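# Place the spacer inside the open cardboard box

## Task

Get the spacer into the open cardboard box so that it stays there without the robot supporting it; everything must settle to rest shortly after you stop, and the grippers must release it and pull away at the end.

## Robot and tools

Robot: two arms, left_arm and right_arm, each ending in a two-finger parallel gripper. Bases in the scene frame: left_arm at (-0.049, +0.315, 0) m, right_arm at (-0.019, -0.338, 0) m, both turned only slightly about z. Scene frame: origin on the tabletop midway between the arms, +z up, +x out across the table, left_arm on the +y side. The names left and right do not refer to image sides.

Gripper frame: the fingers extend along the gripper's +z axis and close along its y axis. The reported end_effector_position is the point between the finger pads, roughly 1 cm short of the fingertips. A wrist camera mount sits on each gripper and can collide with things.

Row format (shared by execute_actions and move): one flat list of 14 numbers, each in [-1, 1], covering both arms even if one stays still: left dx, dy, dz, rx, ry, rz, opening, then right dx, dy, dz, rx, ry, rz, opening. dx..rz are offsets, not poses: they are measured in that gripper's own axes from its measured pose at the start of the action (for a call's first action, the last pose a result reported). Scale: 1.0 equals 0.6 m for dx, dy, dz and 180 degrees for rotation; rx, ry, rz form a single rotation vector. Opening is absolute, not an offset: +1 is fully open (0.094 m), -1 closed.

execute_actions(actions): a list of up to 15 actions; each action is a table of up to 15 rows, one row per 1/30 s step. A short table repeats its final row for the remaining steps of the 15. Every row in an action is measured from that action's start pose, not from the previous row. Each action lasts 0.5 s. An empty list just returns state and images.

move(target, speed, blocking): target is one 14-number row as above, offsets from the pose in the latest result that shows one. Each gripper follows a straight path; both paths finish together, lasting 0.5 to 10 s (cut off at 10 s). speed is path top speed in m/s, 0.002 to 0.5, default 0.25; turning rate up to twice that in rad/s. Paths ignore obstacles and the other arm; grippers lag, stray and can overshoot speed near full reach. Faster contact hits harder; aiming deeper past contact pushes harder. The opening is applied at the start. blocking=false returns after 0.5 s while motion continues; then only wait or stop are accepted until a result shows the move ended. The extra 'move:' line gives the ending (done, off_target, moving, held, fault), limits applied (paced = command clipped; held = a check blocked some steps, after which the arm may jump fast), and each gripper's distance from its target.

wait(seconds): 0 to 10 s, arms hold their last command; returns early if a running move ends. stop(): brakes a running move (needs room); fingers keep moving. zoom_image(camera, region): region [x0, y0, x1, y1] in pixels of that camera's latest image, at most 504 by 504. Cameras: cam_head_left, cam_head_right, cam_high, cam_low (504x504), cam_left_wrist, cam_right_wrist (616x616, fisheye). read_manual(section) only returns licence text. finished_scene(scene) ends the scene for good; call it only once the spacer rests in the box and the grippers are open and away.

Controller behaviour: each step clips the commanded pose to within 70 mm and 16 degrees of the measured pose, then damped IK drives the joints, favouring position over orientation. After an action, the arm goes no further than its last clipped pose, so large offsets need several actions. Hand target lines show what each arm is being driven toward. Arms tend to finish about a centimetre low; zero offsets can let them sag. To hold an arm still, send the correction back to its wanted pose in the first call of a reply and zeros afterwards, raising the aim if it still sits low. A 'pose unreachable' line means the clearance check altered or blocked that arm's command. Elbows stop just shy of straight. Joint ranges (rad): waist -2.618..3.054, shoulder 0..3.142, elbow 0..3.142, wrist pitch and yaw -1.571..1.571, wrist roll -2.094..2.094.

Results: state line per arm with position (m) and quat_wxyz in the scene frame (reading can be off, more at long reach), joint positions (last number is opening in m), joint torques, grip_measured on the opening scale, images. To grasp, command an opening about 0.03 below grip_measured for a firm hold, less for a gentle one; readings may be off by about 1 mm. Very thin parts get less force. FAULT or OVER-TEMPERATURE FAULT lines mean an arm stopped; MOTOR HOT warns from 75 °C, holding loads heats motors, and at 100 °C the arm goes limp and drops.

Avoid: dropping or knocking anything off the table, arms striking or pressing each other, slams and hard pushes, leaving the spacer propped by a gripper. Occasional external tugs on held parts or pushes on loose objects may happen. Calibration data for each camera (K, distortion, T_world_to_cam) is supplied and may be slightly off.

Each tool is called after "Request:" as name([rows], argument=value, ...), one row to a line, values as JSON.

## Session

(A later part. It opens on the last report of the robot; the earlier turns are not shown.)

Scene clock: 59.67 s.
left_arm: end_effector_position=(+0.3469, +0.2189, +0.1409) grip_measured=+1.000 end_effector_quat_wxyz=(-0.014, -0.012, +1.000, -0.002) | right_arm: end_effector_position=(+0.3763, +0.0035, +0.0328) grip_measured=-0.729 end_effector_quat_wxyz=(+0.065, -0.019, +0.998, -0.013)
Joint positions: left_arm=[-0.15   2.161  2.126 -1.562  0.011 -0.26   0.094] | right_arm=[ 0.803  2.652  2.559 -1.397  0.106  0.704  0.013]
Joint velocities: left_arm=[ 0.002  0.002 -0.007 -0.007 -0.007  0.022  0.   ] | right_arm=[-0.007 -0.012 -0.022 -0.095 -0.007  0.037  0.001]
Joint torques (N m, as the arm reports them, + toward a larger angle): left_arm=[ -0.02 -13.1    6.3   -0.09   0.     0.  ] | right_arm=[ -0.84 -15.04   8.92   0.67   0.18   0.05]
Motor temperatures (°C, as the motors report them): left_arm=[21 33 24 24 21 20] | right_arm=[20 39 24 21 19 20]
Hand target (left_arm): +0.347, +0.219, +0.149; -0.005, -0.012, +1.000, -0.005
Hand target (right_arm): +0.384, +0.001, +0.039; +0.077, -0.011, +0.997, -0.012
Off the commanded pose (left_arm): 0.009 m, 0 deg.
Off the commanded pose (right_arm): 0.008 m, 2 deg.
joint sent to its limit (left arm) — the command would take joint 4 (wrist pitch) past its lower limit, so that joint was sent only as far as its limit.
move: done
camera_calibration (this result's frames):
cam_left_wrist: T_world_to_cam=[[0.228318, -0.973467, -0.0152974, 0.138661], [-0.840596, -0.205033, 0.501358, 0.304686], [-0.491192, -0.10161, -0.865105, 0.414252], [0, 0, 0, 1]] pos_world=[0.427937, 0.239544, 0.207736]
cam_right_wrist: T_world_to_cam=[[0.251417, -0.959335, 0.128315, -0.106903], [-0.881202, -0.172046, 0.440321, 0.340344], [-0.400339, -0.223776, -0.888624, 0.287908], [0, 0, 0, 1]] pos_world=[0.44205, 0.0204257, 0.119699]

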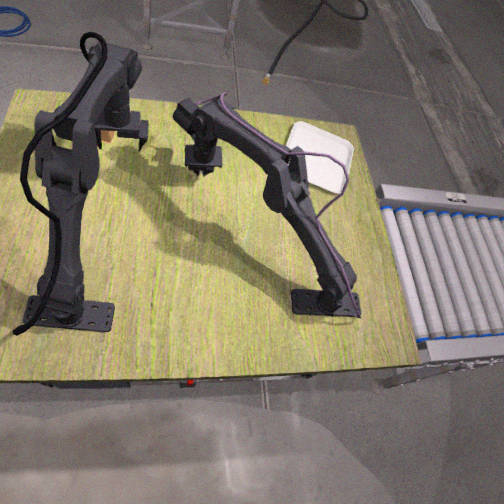

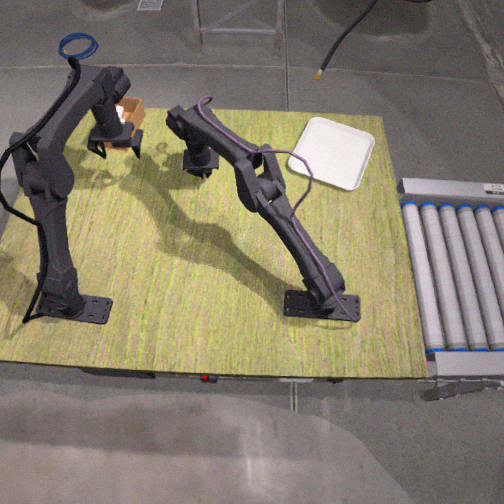

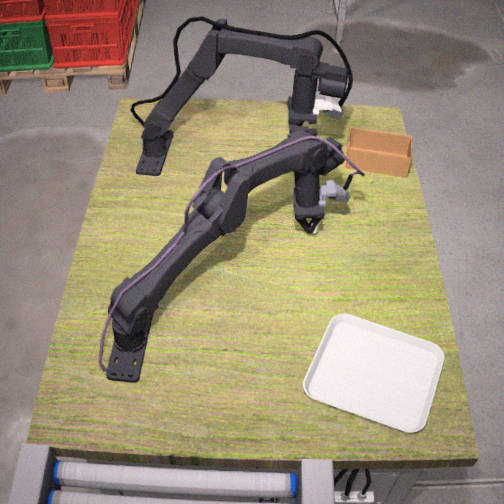

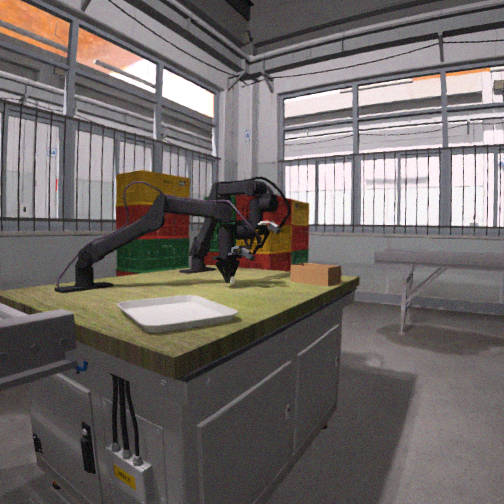

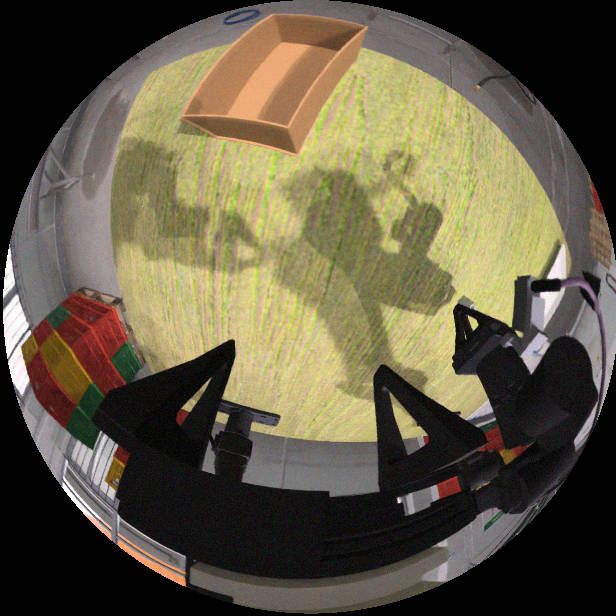

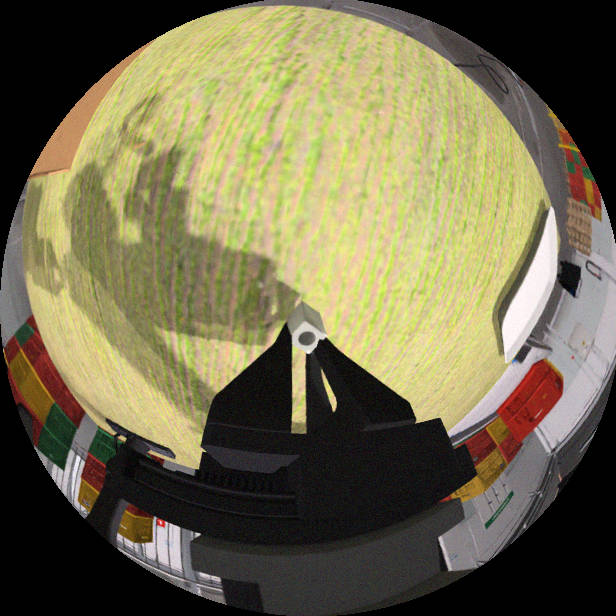

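Lower by about 1.7 cm, release, then retreat.

Request:
execute_actions([
  [[0,0,0,0,0,0,1, 0,0,0.025,0,0,0,-1]],
  [[0,0,0,0,0,0,1, 0,0,0,0,0,0,1]],
  [[0,0,0,0,0,0,1, 0,0,0,0,0,0,1]],
])

Request:
move(target=[-0.05,-0.365,-0.03,0,0,0,1, 0.1,-0.45,-0.25,0,0,0,1], speed=0.3)

Scene clock: 64.07 s.
left_arm: end_effector_position=(+0.3469, +0.2189, +0.1409) grip_measured=+1.000 end_effector_quat_wxyz=(-0.014, -0.012, +1.000, -0.002) | right_arm: end_effector_position=(+0.3749, +0.0023, +0.0153) grip_measured=+1.000 end_effector_quat_wxyz=(+0.058, -0.019, +0.998, -0.019)
Joint positions: left_arm=[-0.15   2.161  2.126 -1.562  0.011 -0.26   0.094] | right_arm=[ 0.803  2.657  2.499 -1.35   0.106  0.704  0.094]
Joint velocities: left_arm=[-0.017  0.002  0.012  0.022  0.051  0.007  0.   ] | right_arm=[-0.027  0.007 -0.002 -0.051  0.022 -0.051  0.   ]
Joint torques (N m, as the arm reports them, + toward a larger angle): left_arm=[  0.01 -11.85   5.18  -0.04  -0.04   0.01] | right_arm=[ -0.06 -15.25   6.7    0.68   0.07   0.  ]
Motor temperatures (°C, as the motors report them): left_arm=[21 33 24 24 21 20] | right_arm=[20 39 24 21 19 20]
Hand target (left_arm): +0.347, +0.219, +0.141; -0.014, -0.012, +1.000, -0.002
Hand target (right_arm): +0.375, +0.002, +0.015; +0.058, -0.019, +0.998, -0.019
Off the commanded pose (left_arm): 0.000 m, 0 deg.
Off the commanded pose (right_arm): 0.000 m, 0 deg.
camera_calibration (this result's frames):
cam_left_wrist: T_world_to_cam=[[0.228318, -0.973467, -0.0152974, 0.138661], [-0.840596, -0.205033, 0.501358, 0.304686], [-0.491192, -0.10161, -0.865105, 0.414252], [0, 0, 0, 1]] pos_world=[0.427937, 0.239544, 0.207736]
cam_right_wrist: T_world_to_cam=[[0.253144, -0.957826, 0.135968, -0.10623], [-0.875447, -0.166988, 0.45355, 0.344215], [-0.411717, -0.233846, -0.880798, 0.275763], [0, 0, 0, 1]] pos_world=[0.44177, 0.0202164, 0.101216]

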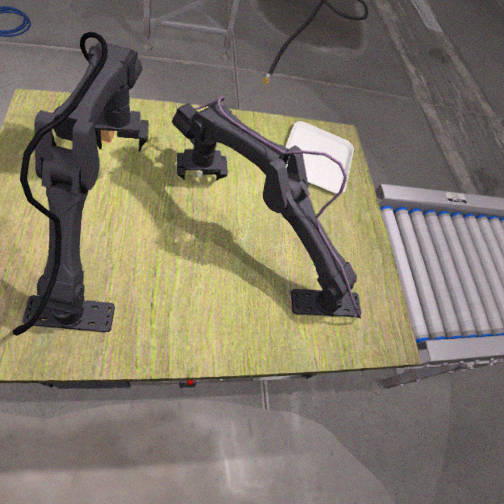

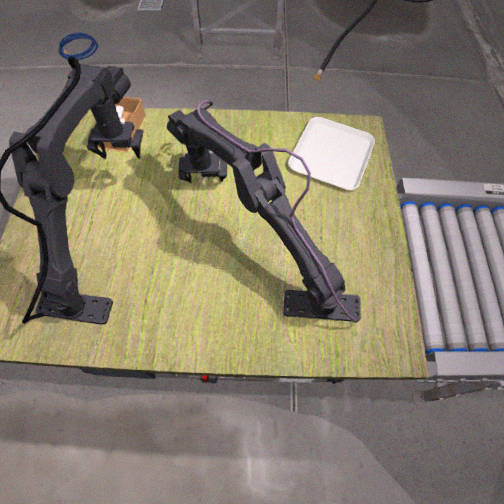

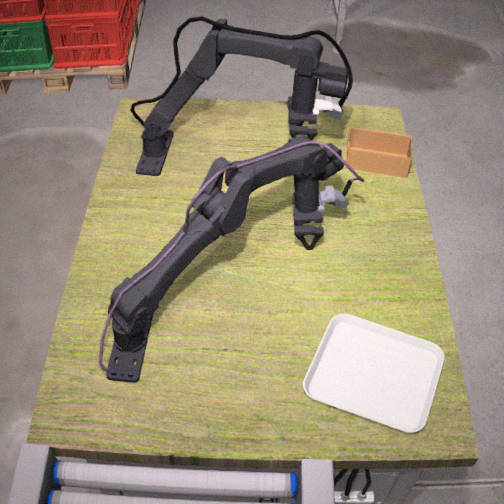

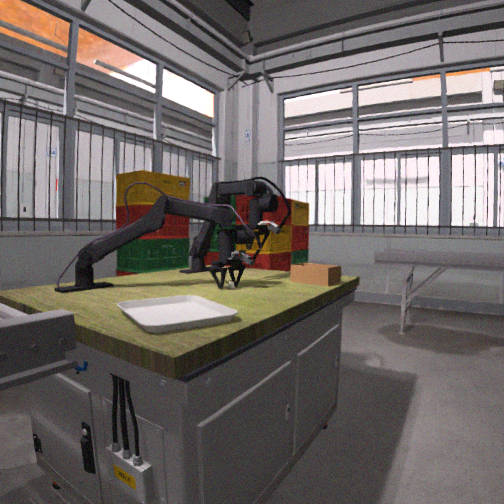

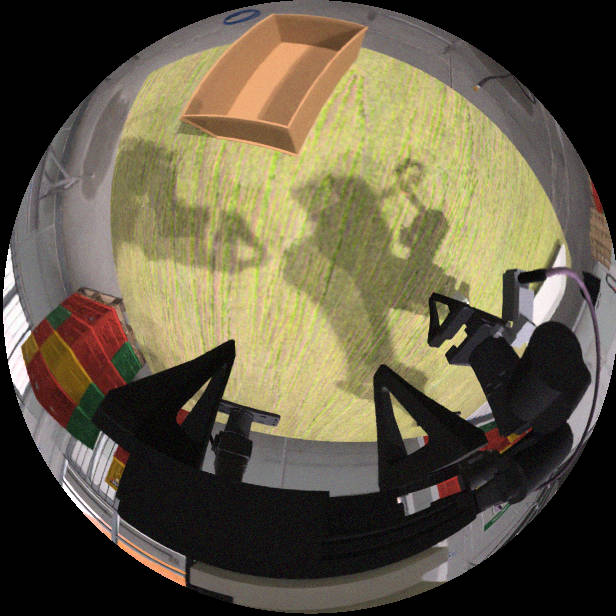

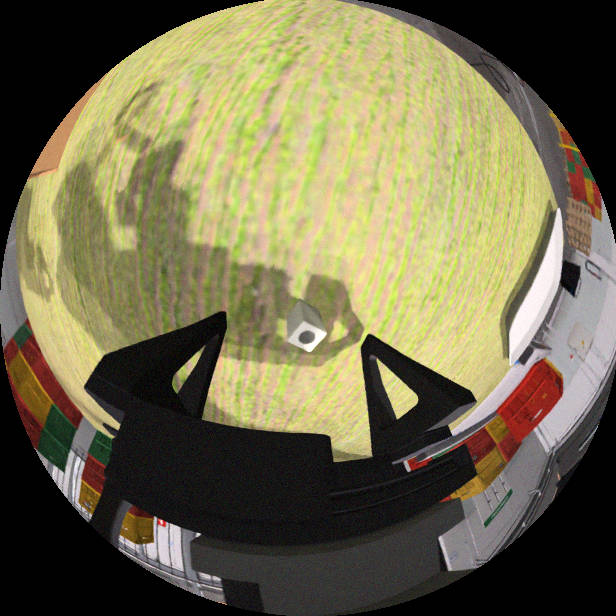

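Scene clock: 65.77 s.
left_arm: end_effector_position=(+0.3768, +0.0026, +0.1452) grip_measured=+1.000 end_effector_quat_wxyz=(+0.104, -0.003, +0.991, -0.086) | right_arm: end_effector_position=(+0.3075, -0.2642, +0.1642) grip_measured=+1.000 end_effector_quat_wxyz=(+0.055, -0.016, +0.998, -0.021)
Joint positions: left_arm=[-0.544  2.56   2.821 -1.561  0.015 -0.639  0.094] | right_arm=[ 0.311  1.726  1.612 -1.361  0.067  0.218  0.094]
Joint velocities: left_arm=[-0.002 -0.002  0.012  0.022  0.037  0.022  0.   ] | right_arm=[ 0.007  0.007 -0.012 -0.007 -0.066 -0.022  0.   ]
Joint torques (N m, as the arm reports them, + toward a larger angle): left_arm=[  0.18 -15.19   7.49   0.59  -0.03  -0.04] | right_arm=[-0.18 -9.14  6.57  0.72  0.   -0.07]
Motor temperatures (°C, as the motors report them): left_arm=[21 33 24 24 21 20] | right_arm=[20 39 24 21 19 20]
Hand target (left_arm): +0.382, +0.002, +0.157; +0.121, -0.010, +0.988, -0.098
Hand target (right_arm): +0.305, -0.264, +0.168; +0.057, -0.019, +0.998, -0.018
Off the commanded pose (left_arm): 0.015 m, 17 deg; orientation clipped at the last step of the last action.
Off the commanded pose (right_arm): 0.004 m, 1 deg.
elbow stopped short (left arm): the move would have taken joint 3 (elbow) straighter than the controller allows; a more bent joint 3 avoids this.
move: off_target (left_arm); limits=paced
camera_calibration (this result's frames):
cam_left_wrist: T_world_to_cam=[[0.193171, -0.961262, 0.196623, -0.0962603], [-0.941008, -0.124762, 0.314545, 0.348043], [-0.27783, -0.245785, -0.928655, 0.339858], [0, 0, 0, 1]] pos_world=[0.440529, 0.0344232, 0.225063]
cam_right_wrist: T_world_to_cam=[[0.248044, -0.958804, 0.13845, -0.36376], [-0.87301, -0.159287, 0.460958, 0.173179], [-0.419915, -0.235206, -0.876556, 0.318282], [0, 0, 0, 1]] pos_world=[0.375067, -0.246328, 0.249526]

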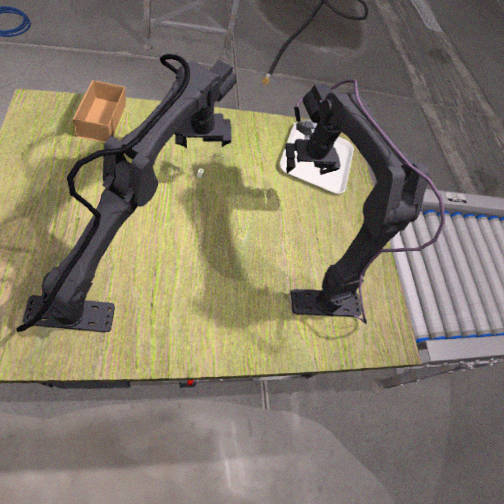

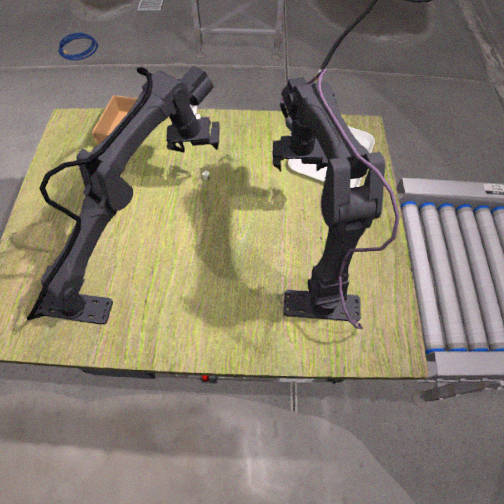

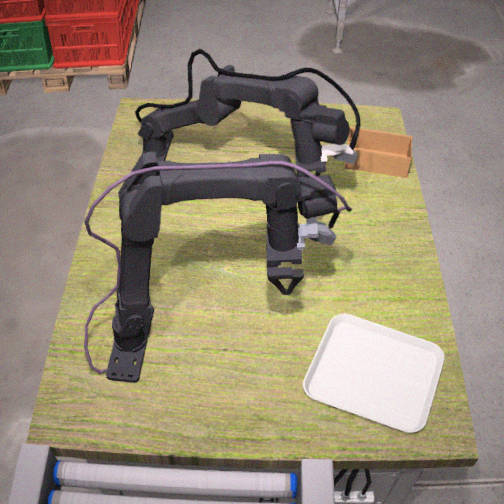

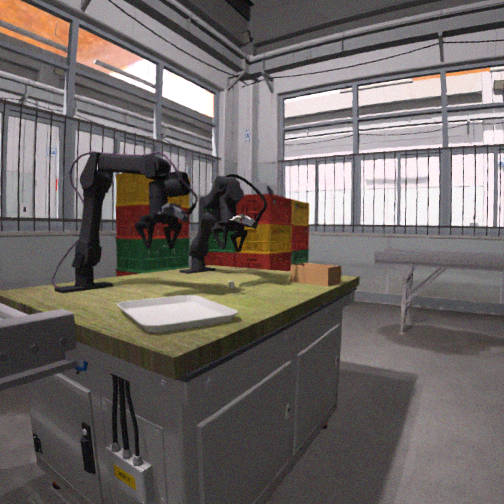

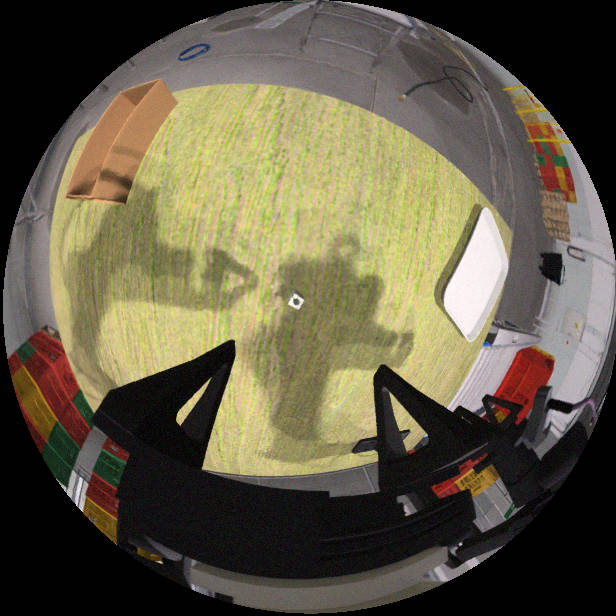

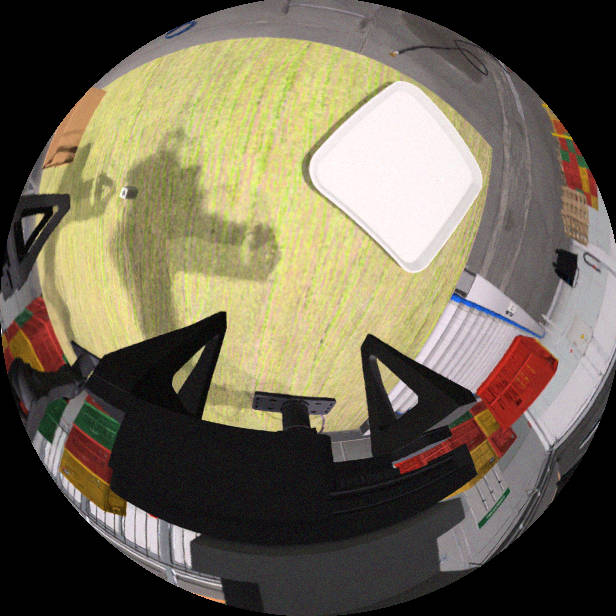

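Request:
move(target=[0.031,0.033,0.187,0,0,0,1, 0,0,0,0,0,0,1], speed=0.2)

Scene clock: 72.93 s.
left_arm: end_effector_position=(+0.3768, +0.0031, +0.0188) grip_measured=+1.000 end_effector_quat_wxyz=(+0.091, -0.005, +0.993, -0.077) | right_arm: end_effector_position=(+0.3073, -0.2641, +0.1642) grip_measured=+1.000 end_effector_quat_wxyz=(+0.054, -0.018, +0.998, -0.021)
Joint positions: left_arm=[-0.542  2.424  2.057 -0.965  0.016 -0.641  0.094] | right_arm=[ 0.311  1.726  1.612 -1.361  0.066  0.215  0.094]
Joint velocities: left_arm=[ 0.002 -0.017 -0.012  0.007  0.007 -0.037  0.   ] | right_arm=[ 0.002 -0.012 -0.002 -0.007 -0.051  0.037  0.   ]
Joint torques (N m, as the arm reports them, + toward a larger angle): left_arm=[  0.46 -16.8    5.1    0.53   0.02   0.12] | right_arm=[ 0.01 -7.96  6.71  0.76  0.04  0.01]
Motor temperatures (°C, as the motors report them): left_arm=[21 35 24 23 21 20] | right_arm=[20 36 24 21 19 20]
Hand target (left_arm): +0.382, +0.004, +0.030; +0.104, -0.003, +0.991, -0.086
Hand target (right_arm): +0.307, -0.264, +0.164; +0.055, -0.016, +0.998, -0.021
Off the commanded pose (left_arm): 0.012 m, 2 deg.
Off the commanded pose (right_arm): 0.000 m, 0 deg.
move: off_target (left_arm)
camera_calibration (this result's frames):
cam_left_wrist: T_world_to_cam=[[0.200549, -0.963861, 0.175364, -0.073269], [-0.93201, -0.132549, 0.337325, 0.384124], [-0.30189, -0.231091, -0.92491, 0.231567], [0, 0, 0, 1]] pos_world=[0.442609, 0.0338073, 0.0974529]
cam_right_wrist: T_world_to_cam=[[0.250799, -0.95816, 0.137949, -0.364217], [-0.872094, -0.161781, 0.461822, 0.171934], [-0.420181, -0.236129, -0.87618, 0.317963], [0, 0, 0, 1]] pos_world=[0.37489, -0.246081, 0.249434]

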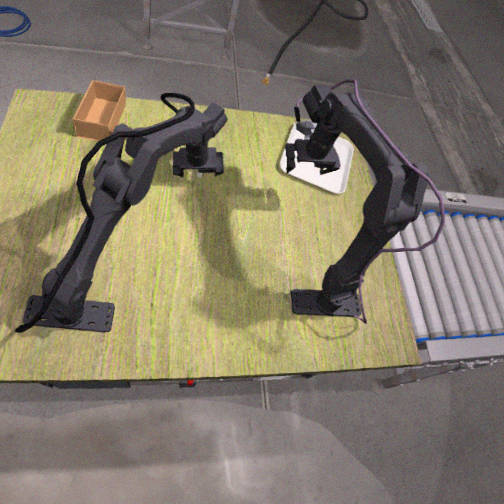

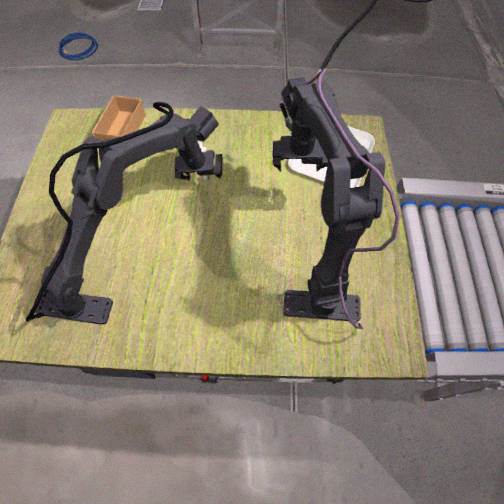

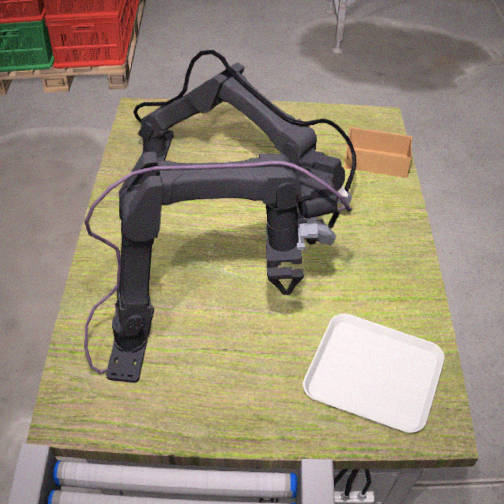

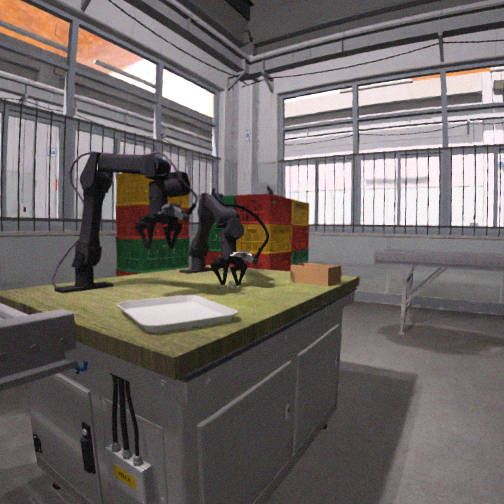

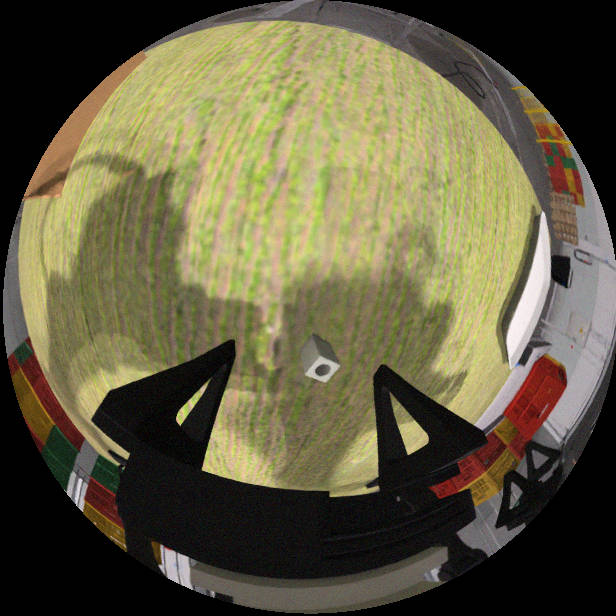

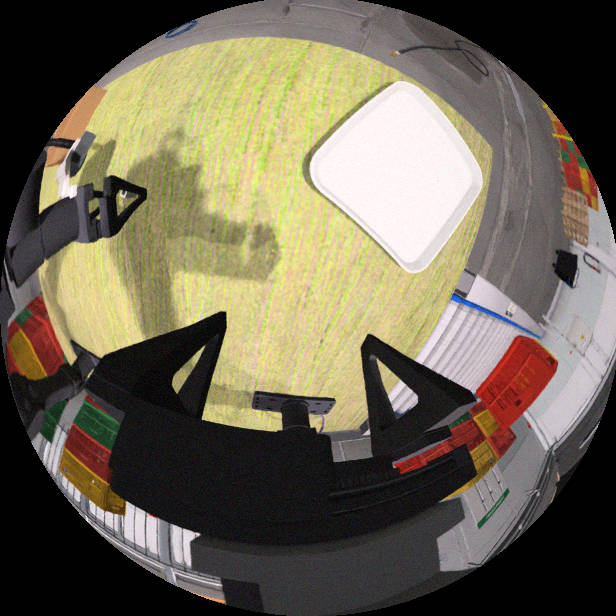

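Request:
execute_actions([
  [[0,0,0,0,0,0,-1, 0,0,0,0,0,0,1]],
  [[0,0,0,0,0,0,-1, 0,0,0,0,0,0,1]],
])

Scene clock: 75.90 s.
left_arm: end_effector_position=(+0.3771, +0.0029, +0.0189) grip_measured=-0.710 end_effector_quat_wxyz=(+0.092, -0.005, +0.993, -0.078) | right_arm: end_effector_position=(+0.3073, -0.2641, +0.1642) grip_measured=+1.000 end_effector_quat_wxyz=(+0.054, -0.018, +0.998, -0.021)
Joint positions: left_arm=[-0.542  2.424  2.057 -0.963  0.016 -0.641  0.014] | right_arm=[ 0.311  1.726  1.612 -1.361  0.066  0.215  0.094]
Joint velocities: left_arm=[-0.022 -0.027 -0.002 -0.154  0.022  0.037 -0.   ] | right_arm=[-0.007  0.002 -0.007 -0.051  0.007 -0.051  0.   ]
Joint torques (N m, as the arm reports them, + toward a larger angle): left_arm=[ -0.06 -14.78   5.8    0.46   0.     0.  ] | right_arm=[-0.03 -7.9   6.7   0.77  0.04 -0.01]
Motor temperatures (°C, as the motors report them): left_arm=[21 35 24 23 21 20] | right_arm=[20 35 24 21 19 20]
Hand target (left_arm): +0.377, +0.003, +0.019; +0.092, -0.005, +0.993, -0.078
Hand target (right_arm): +0.307, -0.264, +0.164; +0.054, -0.018, +0.998, -0.021
Off the commanded pose (left_arm): 0.000 m, 0 deg.
Off the commanded pose (right_arm): 0.000 m, 0 deg.
camera_calibration (this result's frames):
cam_left_wrist: T_world_to_cam=[[0.200332, -0.963703, 0.176477, -0.0734932], [-0.932425, -0.132247, 0.336294, 0.384518], [-0.300749, -0.231922, -0.925074, 0.231265], [0, 0, 0, 1]] pos_world=[0.44281, 0.0336611, 0.0975962]
cam_right_wrist: T_world_to_cam=[[0.250799, -0.95816, 0.137949, -0.364217], [-0.872094, -0.161781, 0.461822, 0.171934], [-0.420181, -0.236129, -0.87618, 0.317963], [0, 0, 0, 1]] pos_world=[0.37489, -0.246081, 0.249434]

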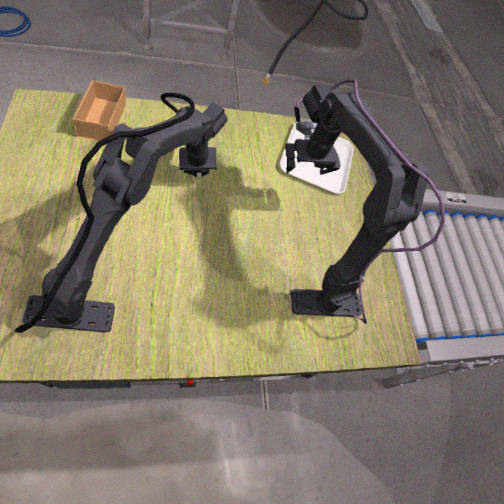

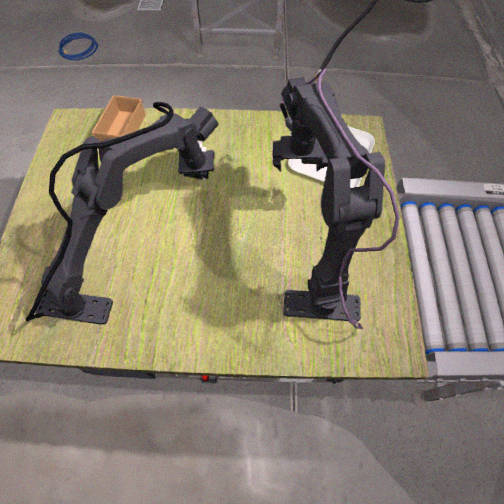

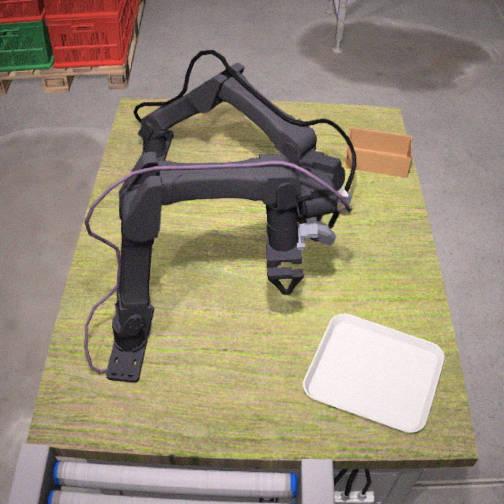

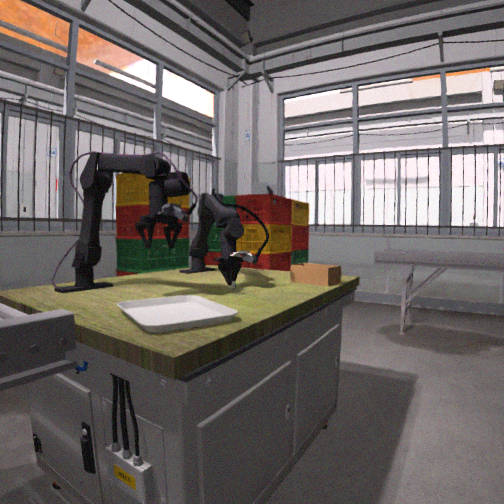

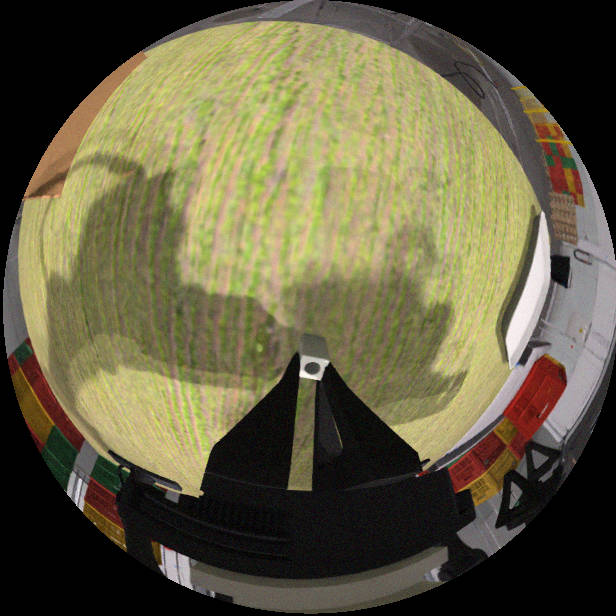

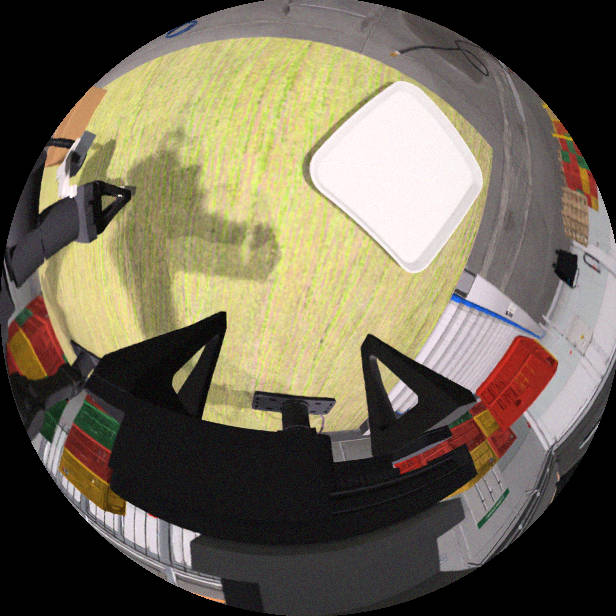

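Request:
move(target=[-0.365,0.509,-0.238,0,-0.14,0,-1, 0,0,0,0,0,0,1], speed=0.3)

Scene clock: 95.13 s.
left_arm: end_effector_position=(+0.5639, +0.3350, +0.1387) grip_measured=-0.710 end_effector_quat_wxyz=(+0.294, -0.034, +0.952, -0.079) | right_arm: end_effector_position=(+0.3073, -0.2641, +0.1642) grip_measured=+1.000 end_effector_quat_wxyz=(+0.054, -0.018, +0.998, -0.021)
Joint positions: left_arm=[ 0.169  2.492  2.508 -0.99   0.177 -0.044  0.014] | right_arm=[ 0.311  1.726  1.612 -1.361  0.066  0.215  0.094]
Joint velocities: left_arm=[-0.017 -0.017 -0.012 -0.051  0.051 -0.022 -0.   ] | right_arm=[-0.017  0.007 -0.017 -0.022  0.037  0.051  0.   ]
Joint torques (N m, as the arm reports them, + toward a larger angle): left_arm=[ -0.85 -15.56   8.53   0.96   0.14   0.1 ] | right_arm=[ 0.06 -7.97  6.7   0.77  0.01 -0.01]
Motor temperatures (°C, as the motors report them): left_arm=[21 36 24 23 21 20] | right_arm=[20 31 24 22 19 20]
Hand target (left_arm): +0.567, +0.330, +0.151; +0.308, -0.022, +0.948, -0.081
Hand target (right_arm): +0.307, -0.264, +0.164; +0.054, -0.018, +0.998, -0.021
Off the commanded pose (left_arm): 0.012 m, 2 deg.
Off the commanded pose (right_arm): 0.000 m, 0 deg.
move: off_target (left_arm)
camera_calibration (this result's frames):
cam_left_wrist: T_world_to_cam=[[0.195366, -0.942564, 0.270935, 0.170585], [-0.974329, -0.218051, -0.0560144, 0.669091], [0.111875, -0.253036, -0.960967, 0.254664], [0, 0, 0, 1]] pos_world=[0.590098, 0.371122, 0.235986]
cam_right_wrist: T_world_to_cam=[[0.250799, -0.95816, 0.137949, -0.364217], [-0.872094, -0.161781, 0.461822, 0.171934], [-0.420181, -0.236129, -0.87618, 0.317963], [0, 0, 0, 1]] pos_world=[0.37489, -0.246081, 0.249434]

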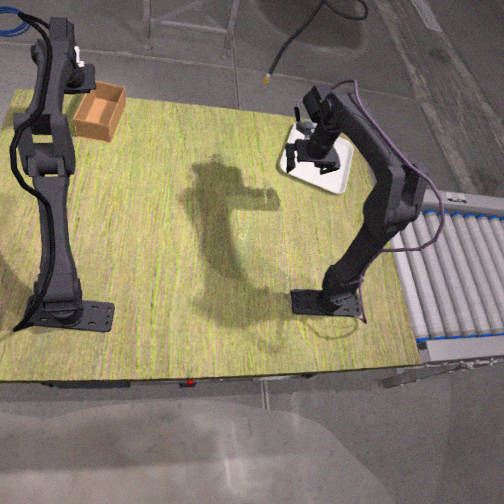

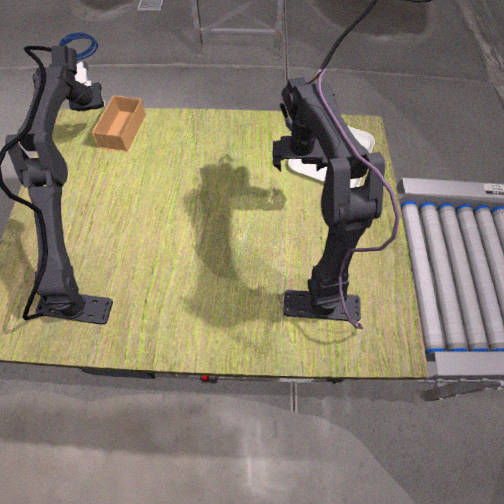

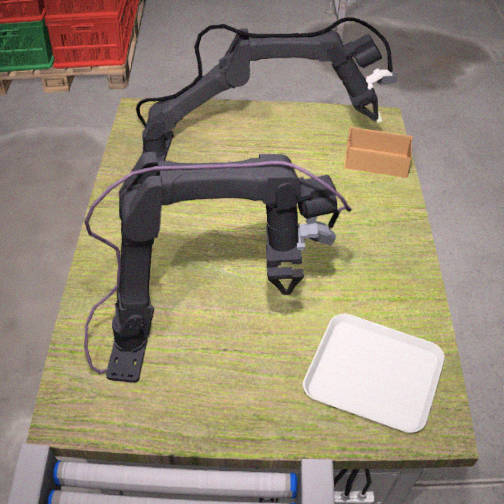

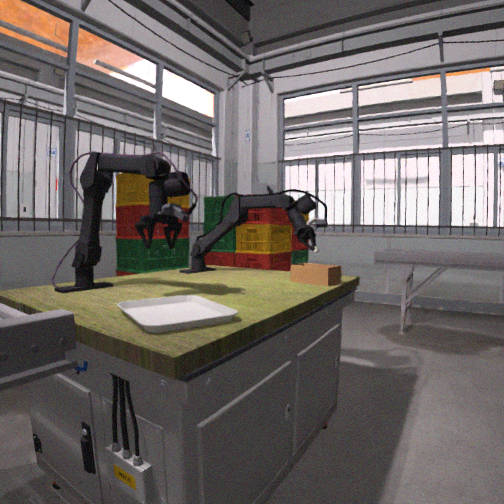

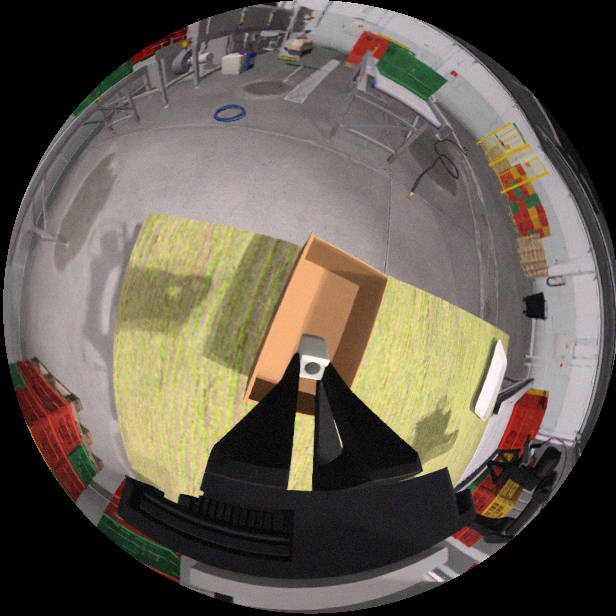

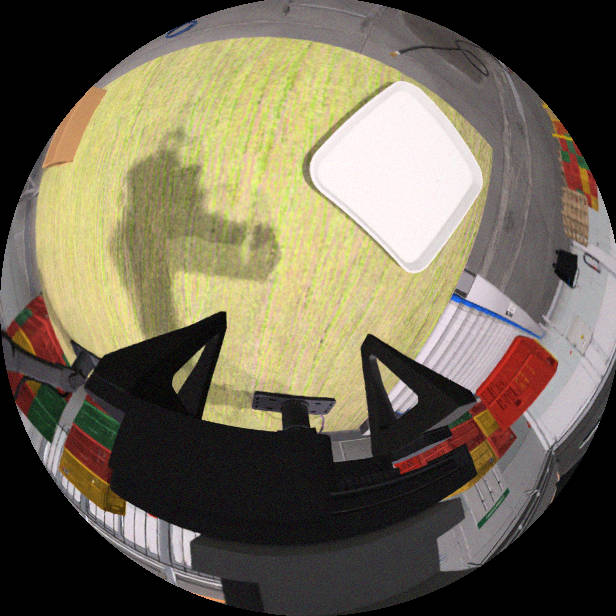

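Request:
move(target=[0.0045,-0.0375,0.097,0,0,0,-1, 0,0,0,0,0,0,1], speed=0.15)

Scene clock: 104.53 s.
left_arm: end_effector_position=(+0.5905, +0.3047, +0.0761) grip_measured=-0.710 end_effector_quat_wxyz=(+0.276, -0.031, +0.957, -0.080) | right_arm: end_effector_position=(+0.3073, -0.2641, +0.1642) grip_measured=+1.000 end_effector_quat_wxyz=(+0.054, -0.018, +0.998, -0.021)
Joint positions: left_arm=[ 0.11   2.729  2.729 -1.005  0.148 -0.086  0.014] | right_arm=[ 0.311  1.726  1.612 -1.361  0.066  0.215  0.094]
Joint velocities: left_arm=[ 0.012  0.002  0.007  0.007 -0.007  0.022 -0.001] | right_arm=[-0.022 -0.002  0.002  0.007  0.051 -0.007  0.   ]
Joint torques (N m, as the arm reports them, + toward a larger angle): left_arm=[  0.04 -17.31   8.74   0.94   0.03  -0.03] | right_arm=[ 0.03 -7.95  6.7   0.76  0.05 -0.02]
Motor temperatures (°C, as the motors report them): left_arm=[21 38 25 24 21 20] | right_arm=[20 31 24 22 19 20]
Hand target (left_arm): +0.595, +0.305, +0.094; +0.295, -0.034, +0.952, -0.079
Hand target (right_arm): +0.307, -0.264, +0.164; +0.054, -0.018, +0.998, -0.021
Off the commanded pose (left_arm): 0.018 m, 2 deg.
Off the commanded pose (right_arm): 0.000 m, 0 deg.
move: off_target (left_arm)
camera_calibration (this result's frames):
cam_left_wrist: T_world_to_cam=[[0.197078, -0.944288, 0.263593, 0.153859], [-0.977636, -0.20942, -0.0192799, 0.681469], [0.0734074, -0.253898, -0.964441, 0.207108], [0, 0, 0, 1]] pos_world=[0.620703, 0.340585, 0.172326]
cam_right_wrist: T_world_to_cam=[[0.250799, -0.95816, 0.137949, -0.364217], [-0.872094, -0.161781, 0.461822, 0.171934], [-0.420181, -0.236129, -0.87618, 0.317963], [0, 0, 0, 1]] pos_world=[0.37489, -0.246081, 0.249434]

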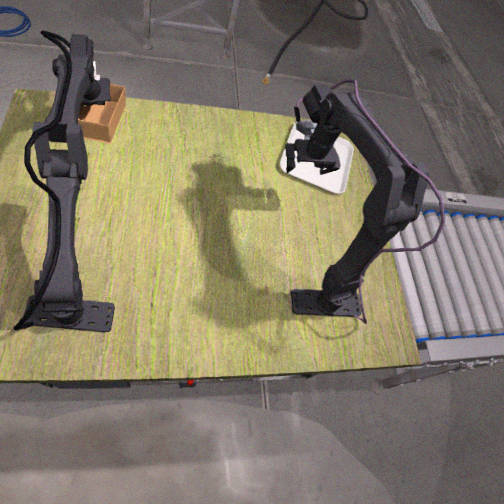

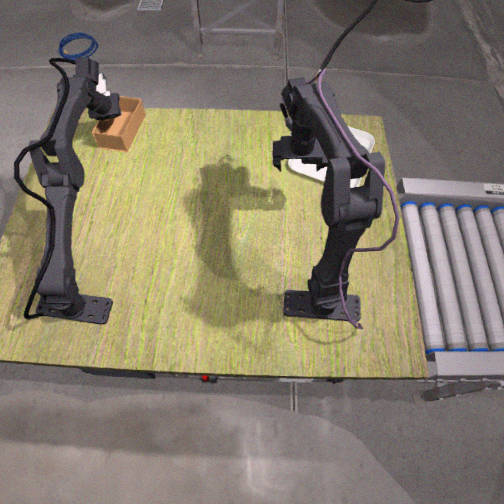

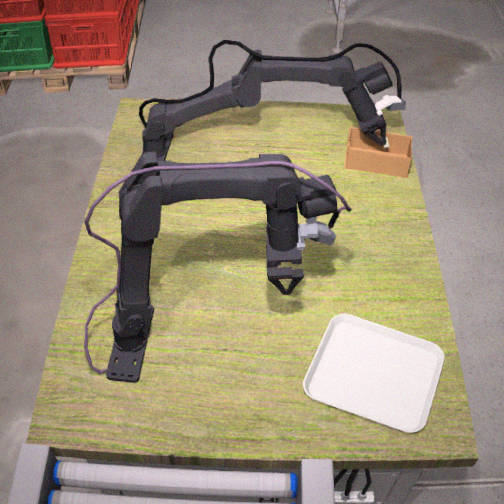

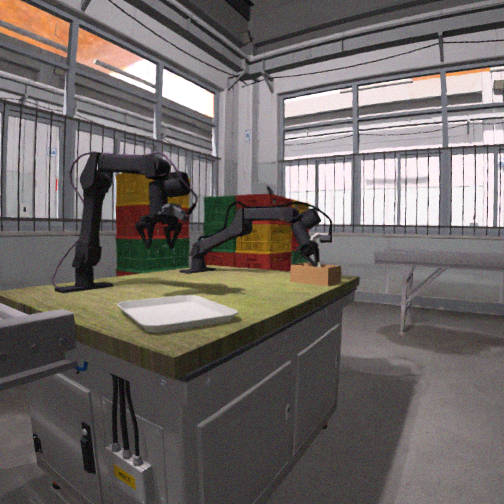

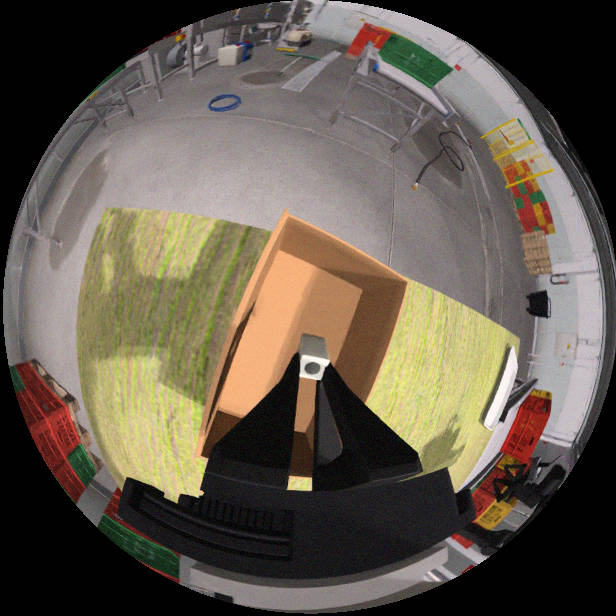

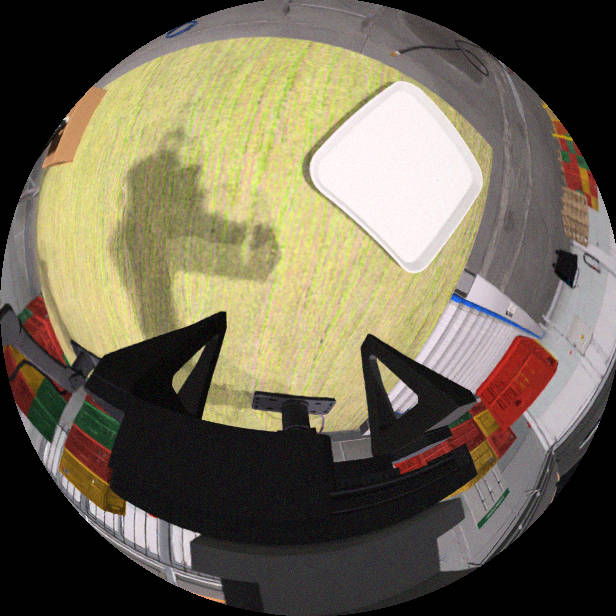

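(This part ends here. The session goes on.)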